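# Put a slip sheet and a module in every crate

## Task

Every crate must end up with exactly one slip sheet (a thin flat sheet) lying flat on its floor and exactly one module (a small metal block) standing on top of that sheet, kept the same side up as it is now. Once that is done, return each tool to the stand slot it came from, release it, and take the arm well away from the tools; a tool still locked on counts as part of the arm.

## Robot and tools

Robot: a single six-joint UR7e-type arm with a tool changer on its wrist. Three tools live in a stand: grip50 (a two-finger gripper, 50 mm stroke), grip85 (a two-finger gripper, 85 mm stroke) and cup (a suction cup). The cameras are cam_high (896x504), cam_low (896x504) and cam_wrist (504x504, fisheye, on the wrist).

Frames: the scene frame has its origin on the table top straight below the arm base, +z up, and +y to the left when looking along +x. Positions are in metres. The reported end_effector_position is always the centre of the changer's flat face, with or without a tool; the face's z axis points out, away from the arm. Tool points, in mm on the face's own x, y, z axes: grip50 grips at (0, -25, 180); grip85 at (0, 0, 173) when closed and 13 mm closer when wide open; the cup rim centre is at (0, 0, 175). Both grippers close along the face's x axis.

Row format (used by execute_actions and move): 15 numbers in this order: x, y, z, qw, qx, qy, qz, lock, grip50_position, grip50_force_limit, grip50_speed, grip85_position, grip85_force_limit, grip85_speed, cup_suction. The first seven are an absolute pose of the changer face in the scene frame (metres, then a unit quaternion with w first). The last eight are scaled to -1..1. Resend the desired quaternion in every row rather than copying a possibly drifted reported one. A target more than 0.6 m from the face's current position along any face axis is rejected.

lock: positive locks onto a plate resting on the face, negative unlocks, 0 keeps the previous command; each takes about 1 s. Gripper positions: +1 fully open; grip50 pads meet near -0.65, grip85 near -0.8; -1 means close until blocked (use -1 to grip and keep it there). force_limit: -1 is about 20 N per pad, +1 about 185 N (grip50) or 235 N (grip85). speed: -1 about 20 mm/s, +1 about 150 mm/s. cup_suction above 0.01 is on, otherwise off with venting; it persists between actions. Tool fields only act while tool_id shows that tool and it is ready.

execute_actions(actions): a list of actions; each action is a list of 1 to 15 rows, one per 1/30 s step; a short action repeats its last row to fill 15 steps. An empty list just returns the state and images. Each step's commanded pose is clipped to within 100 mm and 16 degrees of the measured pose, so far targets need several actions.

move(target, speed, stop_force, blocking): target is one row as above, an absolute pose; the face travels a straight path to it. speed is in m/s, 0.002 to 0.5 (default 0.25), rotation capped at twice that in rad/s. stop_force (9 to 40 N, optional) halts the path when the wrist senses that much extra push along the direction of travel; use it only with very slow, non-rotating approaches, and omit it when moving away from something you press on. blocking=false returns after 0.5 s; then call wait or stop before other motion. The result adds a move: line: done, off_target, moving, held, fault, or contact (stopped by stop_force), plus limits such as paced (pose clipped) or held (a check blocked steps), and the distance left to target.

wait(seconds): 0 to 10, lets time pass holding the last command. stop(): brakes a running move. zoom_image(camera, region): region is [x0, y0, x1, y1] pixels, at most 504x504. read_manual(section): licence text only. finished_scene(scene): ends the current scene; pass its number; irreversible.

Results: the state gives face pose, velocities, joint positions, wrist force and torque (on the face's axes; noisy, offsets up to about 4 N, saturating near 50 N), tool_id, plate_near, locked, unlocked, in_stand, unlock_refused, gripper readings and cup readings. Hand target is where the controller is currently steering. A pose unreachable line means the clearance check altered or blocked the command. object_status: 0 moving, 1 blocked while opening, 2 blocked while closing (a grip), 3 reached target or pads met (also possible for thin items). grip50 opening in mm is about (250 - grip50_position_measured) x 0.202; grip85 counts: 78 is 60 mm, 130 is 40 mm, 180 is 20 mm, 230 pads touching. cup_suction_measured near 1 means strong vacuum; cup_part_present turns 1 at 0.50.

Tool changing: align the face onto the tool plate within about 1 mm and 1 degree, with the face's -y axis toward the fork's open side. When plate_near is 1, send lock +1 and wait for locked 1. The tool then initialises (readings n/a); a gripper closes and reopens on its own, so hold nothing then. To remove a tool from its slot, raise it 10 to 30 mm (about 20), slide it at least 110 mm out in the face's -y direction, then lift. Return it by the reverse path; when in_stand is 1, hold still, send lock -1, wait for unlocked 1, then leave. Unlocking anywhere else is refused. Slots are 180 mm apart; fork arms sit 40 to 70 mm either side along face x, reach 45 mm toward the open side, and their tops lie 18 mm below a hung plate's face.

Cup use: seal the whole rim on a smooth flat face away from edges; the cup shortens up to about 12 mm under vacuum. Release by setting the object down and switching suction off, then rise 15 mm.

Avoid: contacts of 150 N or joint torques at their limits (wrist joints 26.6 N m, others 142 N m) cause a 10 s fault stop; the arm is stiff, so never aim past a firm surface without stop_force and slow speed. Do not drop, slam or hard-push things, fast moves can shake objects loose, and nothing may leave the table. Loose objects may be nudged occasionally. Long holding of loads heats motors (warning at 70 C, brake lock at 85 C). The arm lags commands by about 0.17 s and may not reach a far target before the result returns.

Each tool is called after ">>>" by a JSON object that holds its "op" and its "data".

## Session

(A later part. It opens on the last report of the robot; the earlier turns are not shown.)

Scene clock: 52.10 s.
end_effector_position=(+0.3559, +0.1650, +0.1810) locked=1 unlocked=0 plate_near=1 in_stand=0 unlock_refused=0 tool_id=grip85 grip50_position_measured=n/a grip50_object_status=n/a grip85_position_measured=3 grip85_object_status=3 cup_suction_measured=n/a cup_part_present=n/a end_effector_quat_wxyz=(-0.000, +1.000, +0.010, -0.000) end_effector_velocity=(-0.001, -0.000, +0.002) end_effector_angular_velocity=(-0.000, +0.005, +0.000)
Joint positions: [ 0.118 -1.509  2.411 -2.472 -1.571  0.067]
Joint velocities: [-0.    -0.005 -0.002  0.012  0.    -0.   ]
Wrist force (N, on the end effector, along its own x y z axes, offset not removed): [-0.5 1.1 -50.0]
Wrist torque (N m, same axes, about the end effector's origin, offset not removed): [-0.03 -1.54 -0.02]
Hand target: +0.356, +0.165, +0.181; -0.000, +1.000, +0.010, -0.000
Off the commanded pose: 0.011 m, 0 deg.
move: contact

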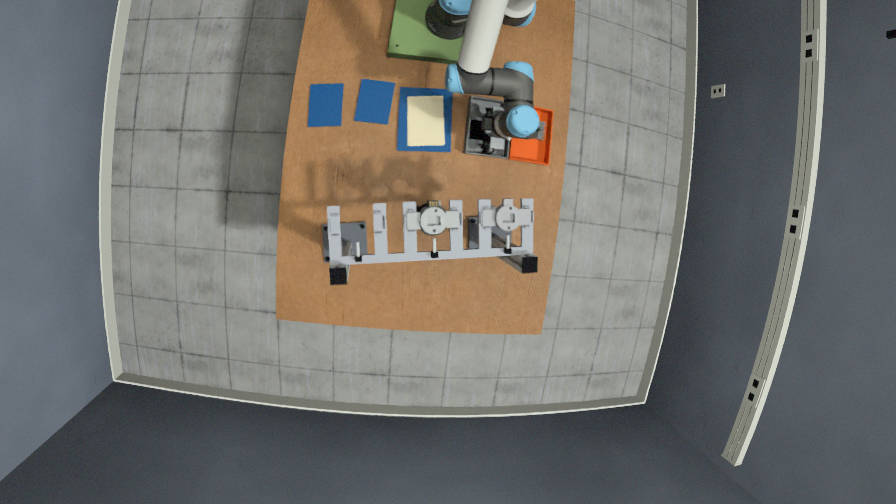

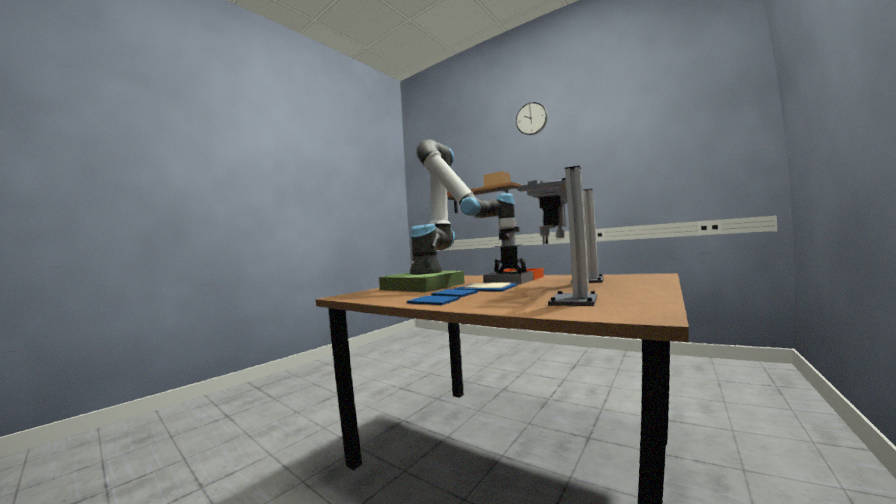

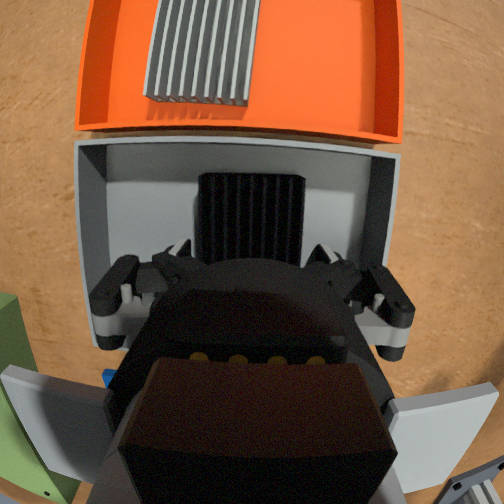

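>>> {"op": "move", "data": {"target": [0.355,0.169,0.193,0,1,0.01,0,0,1,0,0,1,0,0,0], "speed": 0.05}}

>>> {"op": "move", "data": {"target": [0.355,0.169,0.193,0,1,0.01,0,0,1,0,0,-1,-0.6,-0.5,0]}}

>>> {"op": "move", "data": {"target": [0.355,0.169,0.26,0,1,0.01,0,0,1,0,0,-1,-0.6,-0.5,0], "speed": 0.15}}

>>> {"op": "move", "data": {"target": [0.45,-0.32,0.24,0,1,0,0,0,1,0,0,-1,-0.6,-0.5,0]}}

>>> {"op": "move", "data": {"target": [0.45,-0.32,0.196,0,1,0,0,0,1,0,0,-1,-0.6,-0.5,0], "speed": 0.1}}

>>> {"op": "move", "data": {"target": [0.45,-0.32,0.18,0,1,0,0,0,1,0,0,-1,-0.6,-0.5,0], "speed": 0.005, "stop_force": 10}}

Scene clock: 56.37 s.
end_effector_position=(+0.3550, +0.1689, +0.1928) locked=1 unlocked=0 plate_near=1 in_stand=0 unlock_refused=0 tool_id=grip85 grip50_position_measured=n/a grip50_object_status=n/a grip85_position_measured=3 grip85_object_status=3 cup_suction_measured=n/a cup_part_present=n/a end_effector_quat_wxyz=(+0.000, +1.000, +0.010, +0.000) end_effector_velocity=(+0.000, +0.000, +0.002) end_effector_angular_velocity=(-0.000, +0.000, +0.001)
Joint positions: [ 0.129 -1.539  2.396 -2.427 -1.571  0.078]
Joint velocities: [ 0.001 -0.003 -0.002  0.006 -0.    -0.   ]
Wrist force (N, on the end effector, along its own x y z axes, offset not removed): [-0.7 2.1 -1.4]
Wrist torque (N m, same axes, about the end effector's origin, offset not removed): [0.08 0.01 -0.11]
Hand target: +0.355, +0.169, +0.193; +0.000, +1.000, +0.010, -0.000
Off the commanded pose: 0.000 m, 0 deg.
move: done

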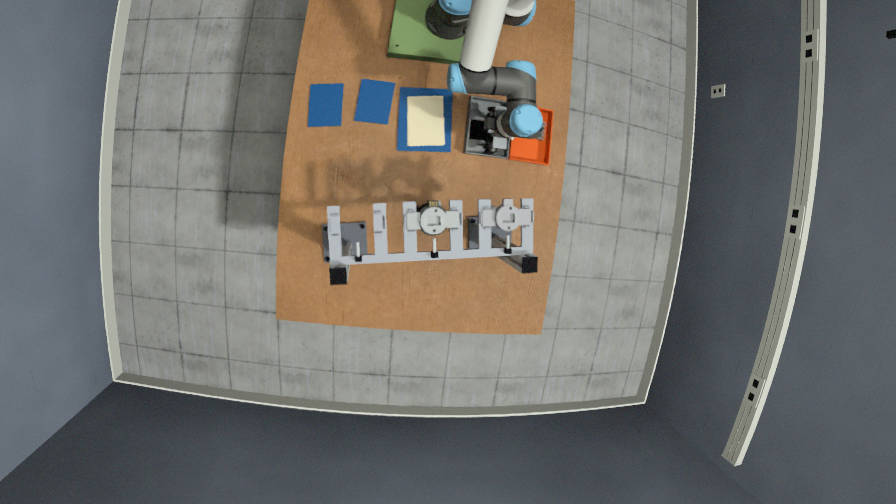

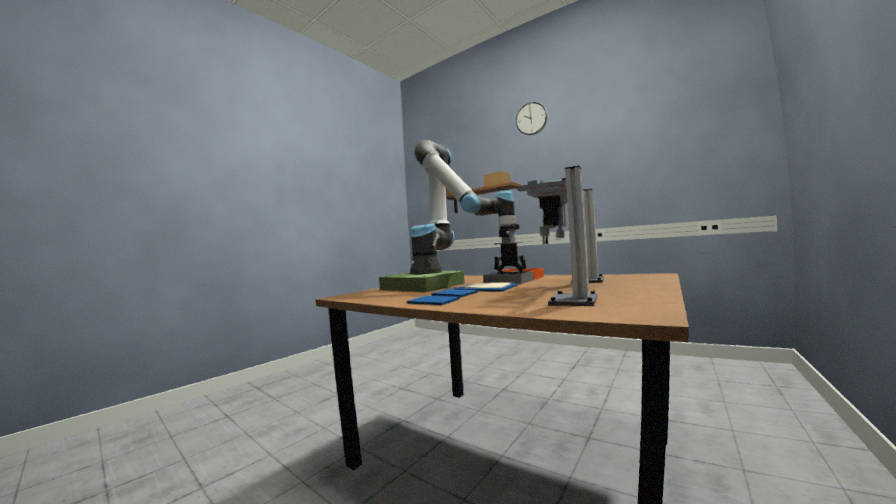

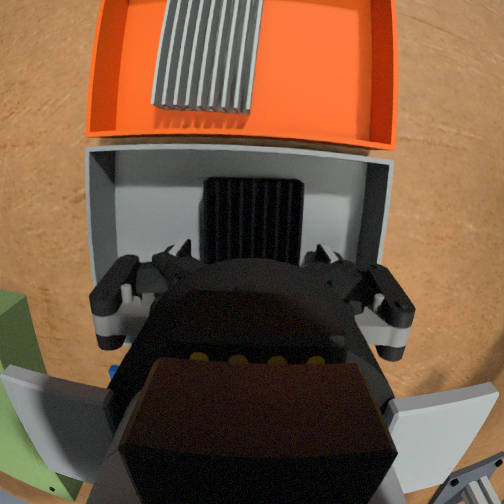

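Scene clock: 57.20 s.
end_effector_position=(+0.3550, +0.1690, +0.1931) locked=1 unlocked=0 plate_near=1 in_stand=0 unlock_refused=0 tool_id=grip85 grip50_position_measured=n/a grip50_object_status=n/a grip85_position_measured=79 grip85_object_status=2 cup_suction_measured=n/a cup_part_present=n/a end_effector_quat_wxyz=(-0.000, +1.000, +0.010, +0.000) end_effector_velocity=(+0.000, +0.000, +0.000) end_effector_angular_velocity=(+0.001, -0.001, +0.001)
Joint positions: [ 0.129 -1.54   2.395 -2.426 -1.571  0.079]
Joint velocities: [ 0.    -0.    -0.    -0.     0.001 -0.   ]
Wrist force (N, on the end effector, along its own x y z axes, offset not removed): [-1.8 -0.4 -20.4]
Wrist torque (N m, same axes, about the end effector's origin, offset not removed): [0.10 -0.43 0.12]
Hand target: +0.355, +0.169, +0.193; +0.000, +1.000, +0.010, -0.000
Off the commanded pose: 0.000 m, 0 deg.
move: done

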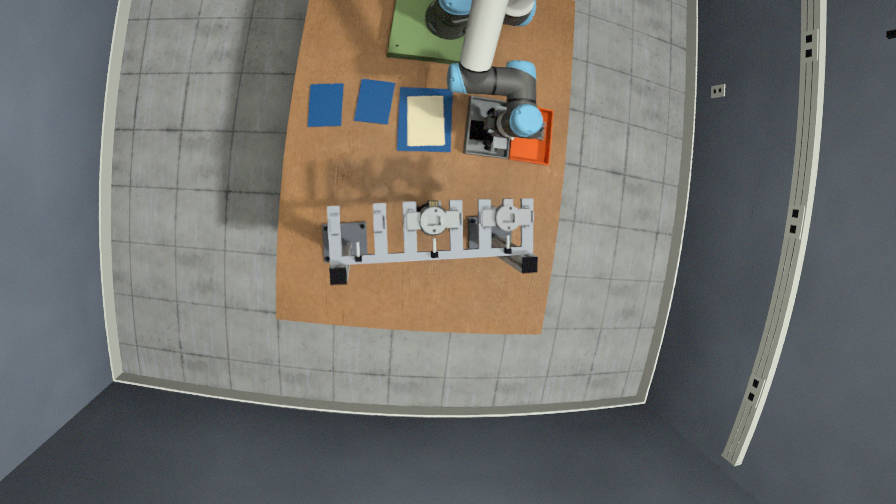

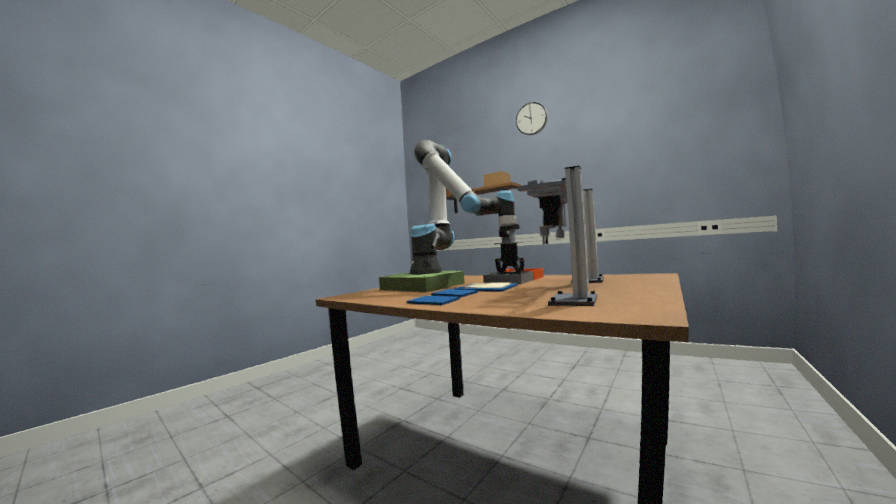

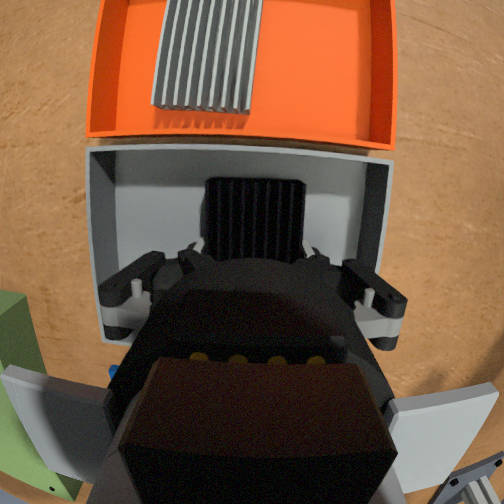

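Scene clock: 58.13 s.
end_effector_position=(+0.3550, +0.1690, +0.2597) locked=1 unlocked=0 plate_near=1 in_stand=0 unlock_refused=0 tool_id=grip85 grip50_position_measured=n/a grip50_object_status=n/a grip85_position_measured=79 grip85_object_status=2 cup_suction_measured=n/a cup_part_present=n/a end_effector_quat_wxyz=(+0.000, +1.000, +0.010, +0.000) end_effector_velocity=(-0.000, -0.000, +0.002) end_effector_angular_velocity=(+0.000, +0.001, -0.001)
Joint positions: [ 0.129 -1.688  2.304 -2.187 -1.571  0.079]
Joint velocities: [-0.    -0.003 -0.003  0.008  0.     0.001]
Wrist force (N, on the end effector, along its own x y z axes, offset not removed): [0.5 2.3 1.5]
Wrist torque (N m, same axes, about the end effector's origin, offset not removed): [0.05 -0.11 0.09]
Hand target: +0.355, +0.169, +0.260; +0.000, +1.000, +0.010, +0.000
Off the commanded pose: 0.000 m, 0 deg.
move: done

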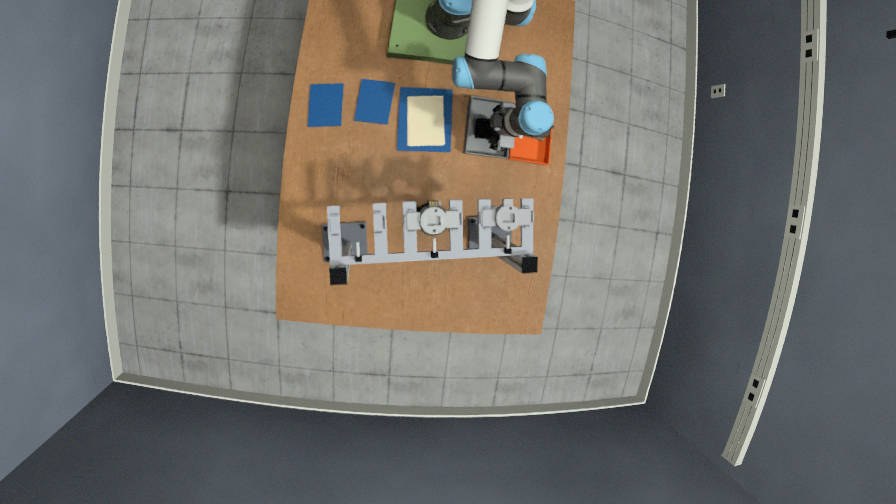

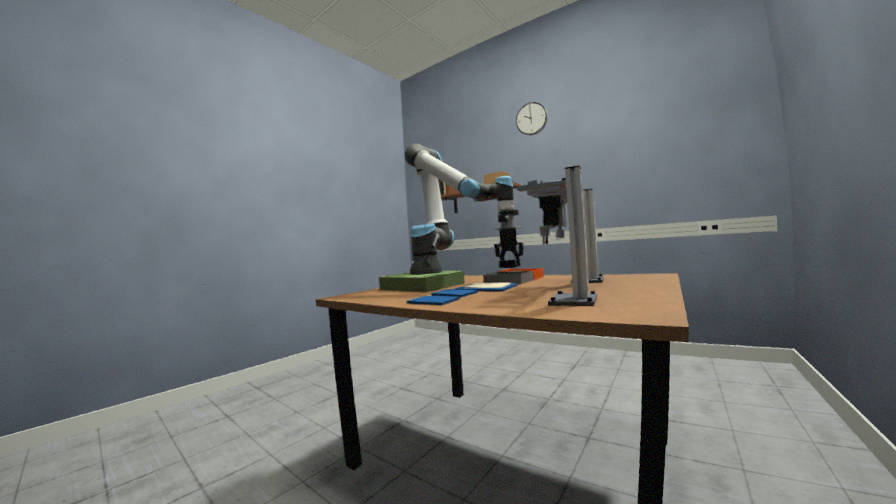

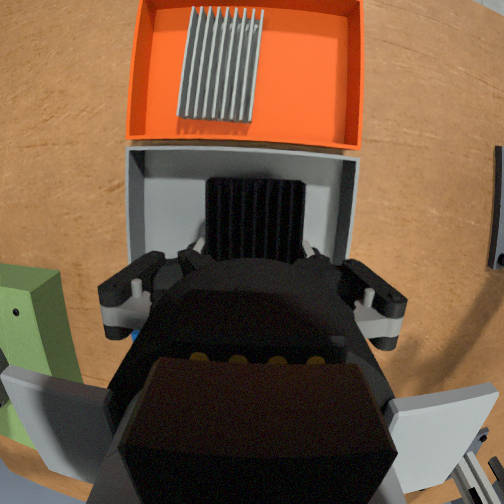

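Scene clock: 60.70 s.
end_effector_position=(+0.4512, -0.3191, +0.2401) locked=1 unlocked=0 plate_near=1 in_stand=0 unlock_refused=0 tool_id=grip85 grip50_position_measured=n/a grip50_object_status=n/a grip85_position_measured=79 grip85_object_status=2 cup_suction_measured=n/a cup_part_present=n/a end_effector_quat_wxyz=(-0.001, +1.000, +0.000, +0.001) end_effector_velocity=(+0.000, -0.002, +0.000) end_effector_angular_velocity=(+0.000, -0.000, +0.000)
Joint positions: [-0.829 -1.284  1.917 -2.203 -1.569 -0.86 ]
Joint velocities: [-0.002  0.003 -0.004  0.001  0.    -0.002]
Wrist force (N, on the end effector, along its own x y z axes, offset not removed): [-1.9 -0.7 0.9]
Wrist torque (N m, same axes, about the end effector's origin, offset not removed): [0.01 0.00 -0.08]
Hand target: +0.451, -0.319, +0.240; -0.001, +1.000, -0.000, +0.001
Off the commanded pose: 0.002 m, 0 deg.
move: done

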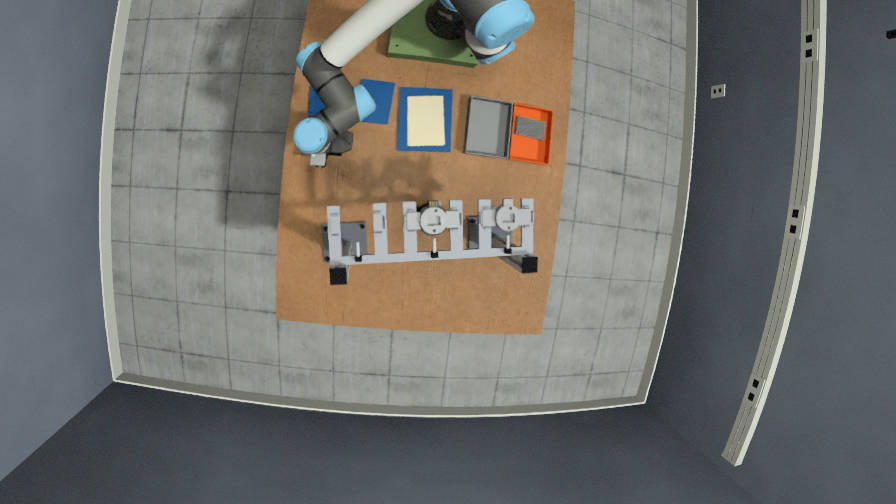

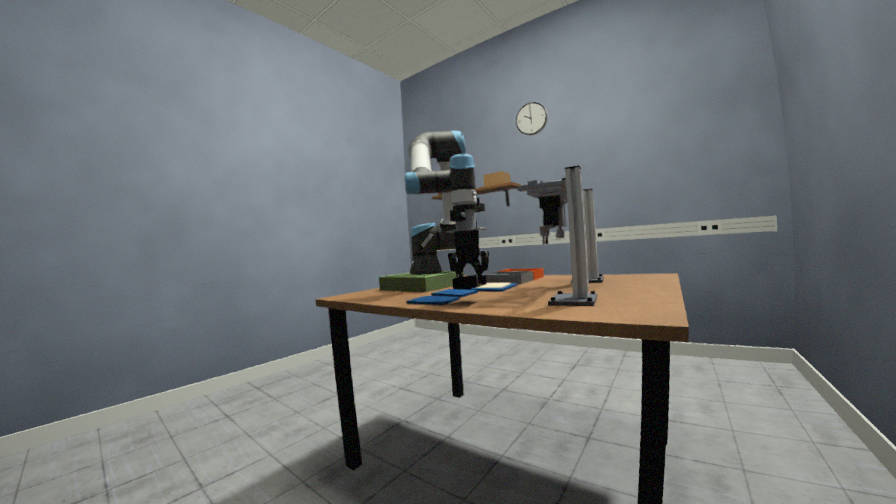

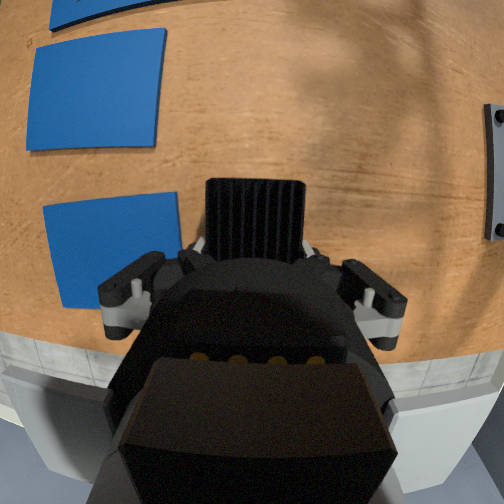

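Scene clock: 61.57 s.
end_effector_position=(+0.4500, -0.3200, +0.1962) locked=1 unlocked=0 plate_near=1 in_stand=0 unlock_refused=0 tool_id=grip85 grip50_position_measured=n/a grip50_object_status=n/a grip85_position_measured=79 grip85_object_status=2 cup_suction_measured=n/a cup_part_present=n/a end_effector_quat_wxyz=(-0.000, +1.000, +0.000, +0.000) end_effector_velocity=(-0.000, -0.000, -0.002) end_effector_angular_velocity=(-0.000, +0.001, -0.000)
Joint positions: [-0.831 -1.214  1.961 -2.317 -1.571 -0.862]
Joint velocities: [-0.     0.004  0.001 -0.005 -0.001  0.   ]
Wrist force (N, on the end effector, along its own x y z axes, offset not removed): [-0.2 1.2 0.1]
Wrist torque (N m, same axes, about the end effector's origin, offset not removed): [-0.01 -0.01 0.07]
Hand target: +0.450, -0.320, +0.196; -0.000, +1.000, -0.000, +0.000
Off the commanded pose: 0.000 m, 0 deg.
move: done

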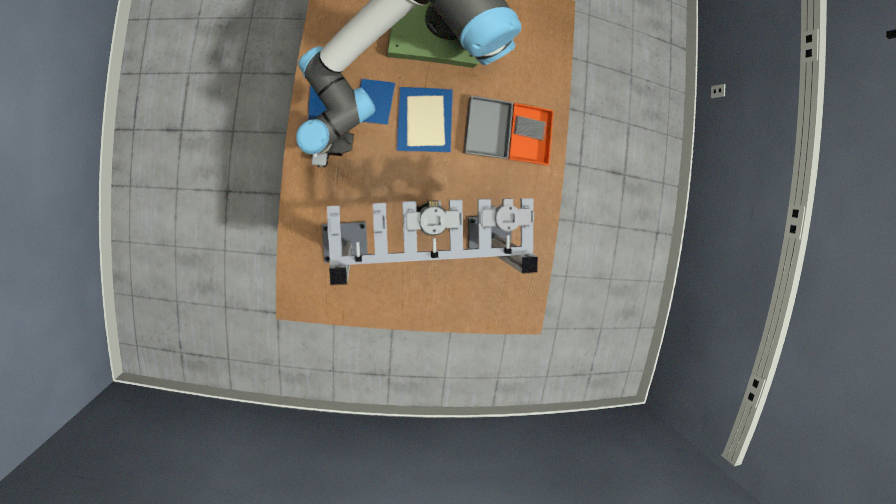

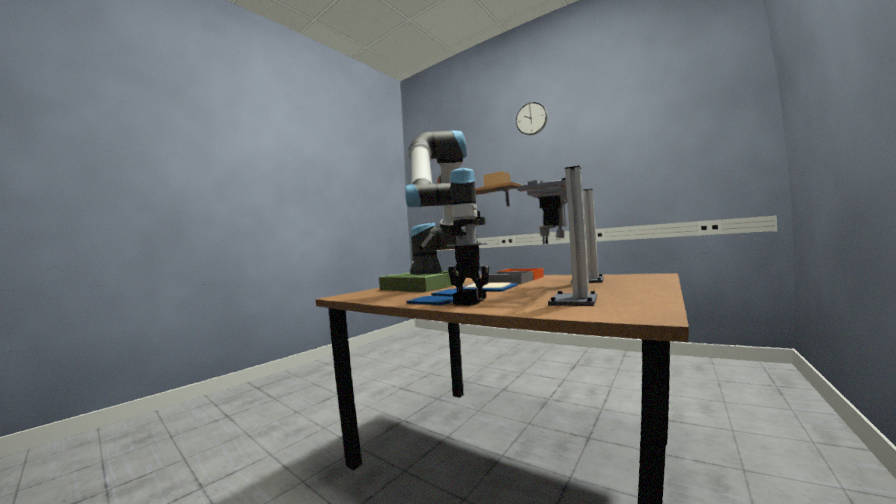

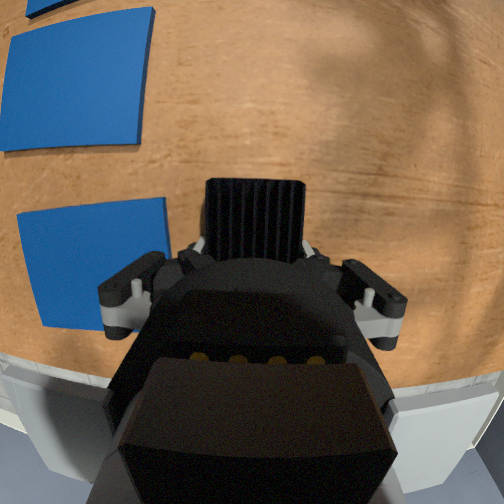

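Scene clock: 63.07 s.
end_effector_position=(+0.4500, -0.3200, +0.1905) locked=1 unlocked=0 plate_near=1 in_stand=0 unlock_refused=0 tool_id=grip85 grip50_position_measured=n/a grip50_object_status=n/a grip85_position_measured=79 grip85_object_status=2 cup_suction_measured=n/a cup_part_present=n/a end_effector_quat_wxyz=(-0.000, +1.000, +0.000, -0.000) end_effector_velocity=(-0.000, -0.000, +0.001) end_effector_angular_velocity=(+0.001, +0.001, -0.000)
Joint positions: [-0.831 -1.204  1.966 -2.332 -1.571 -0.862]
Joint velocities: [-0.    -0.001 -0.002  0.005 -0.     0.   ]
Wrist force (N, on the end effector, along its own x y z axes, offset not removed): [-12.8 -6.0 -28.9]
Wrist torque (N m, same axes, about the end effector's origin, offset not removed): [1.24 -0.53 0.08]
Hand target: +0.450, -0.320, +0.191; -0.000, +1.000, +0.000, -0.000
Off the commanded pose: 0.010 m, 0 deg.
move: contact

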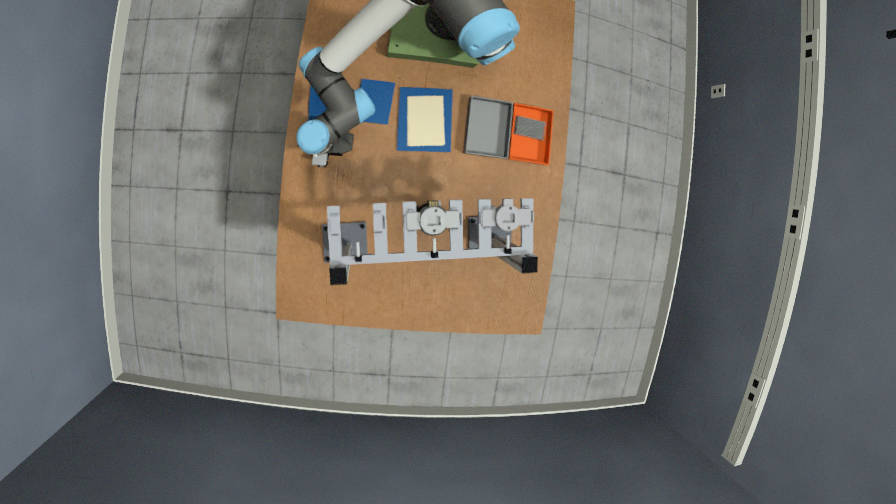

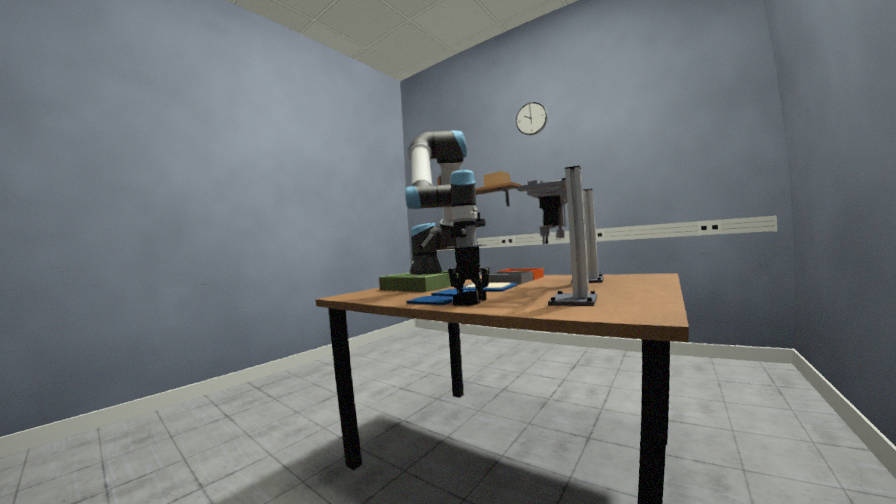

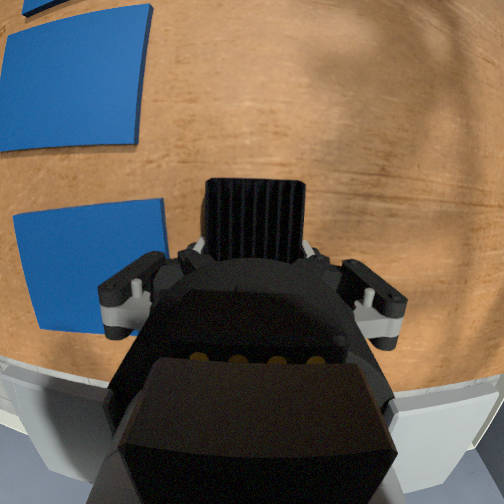

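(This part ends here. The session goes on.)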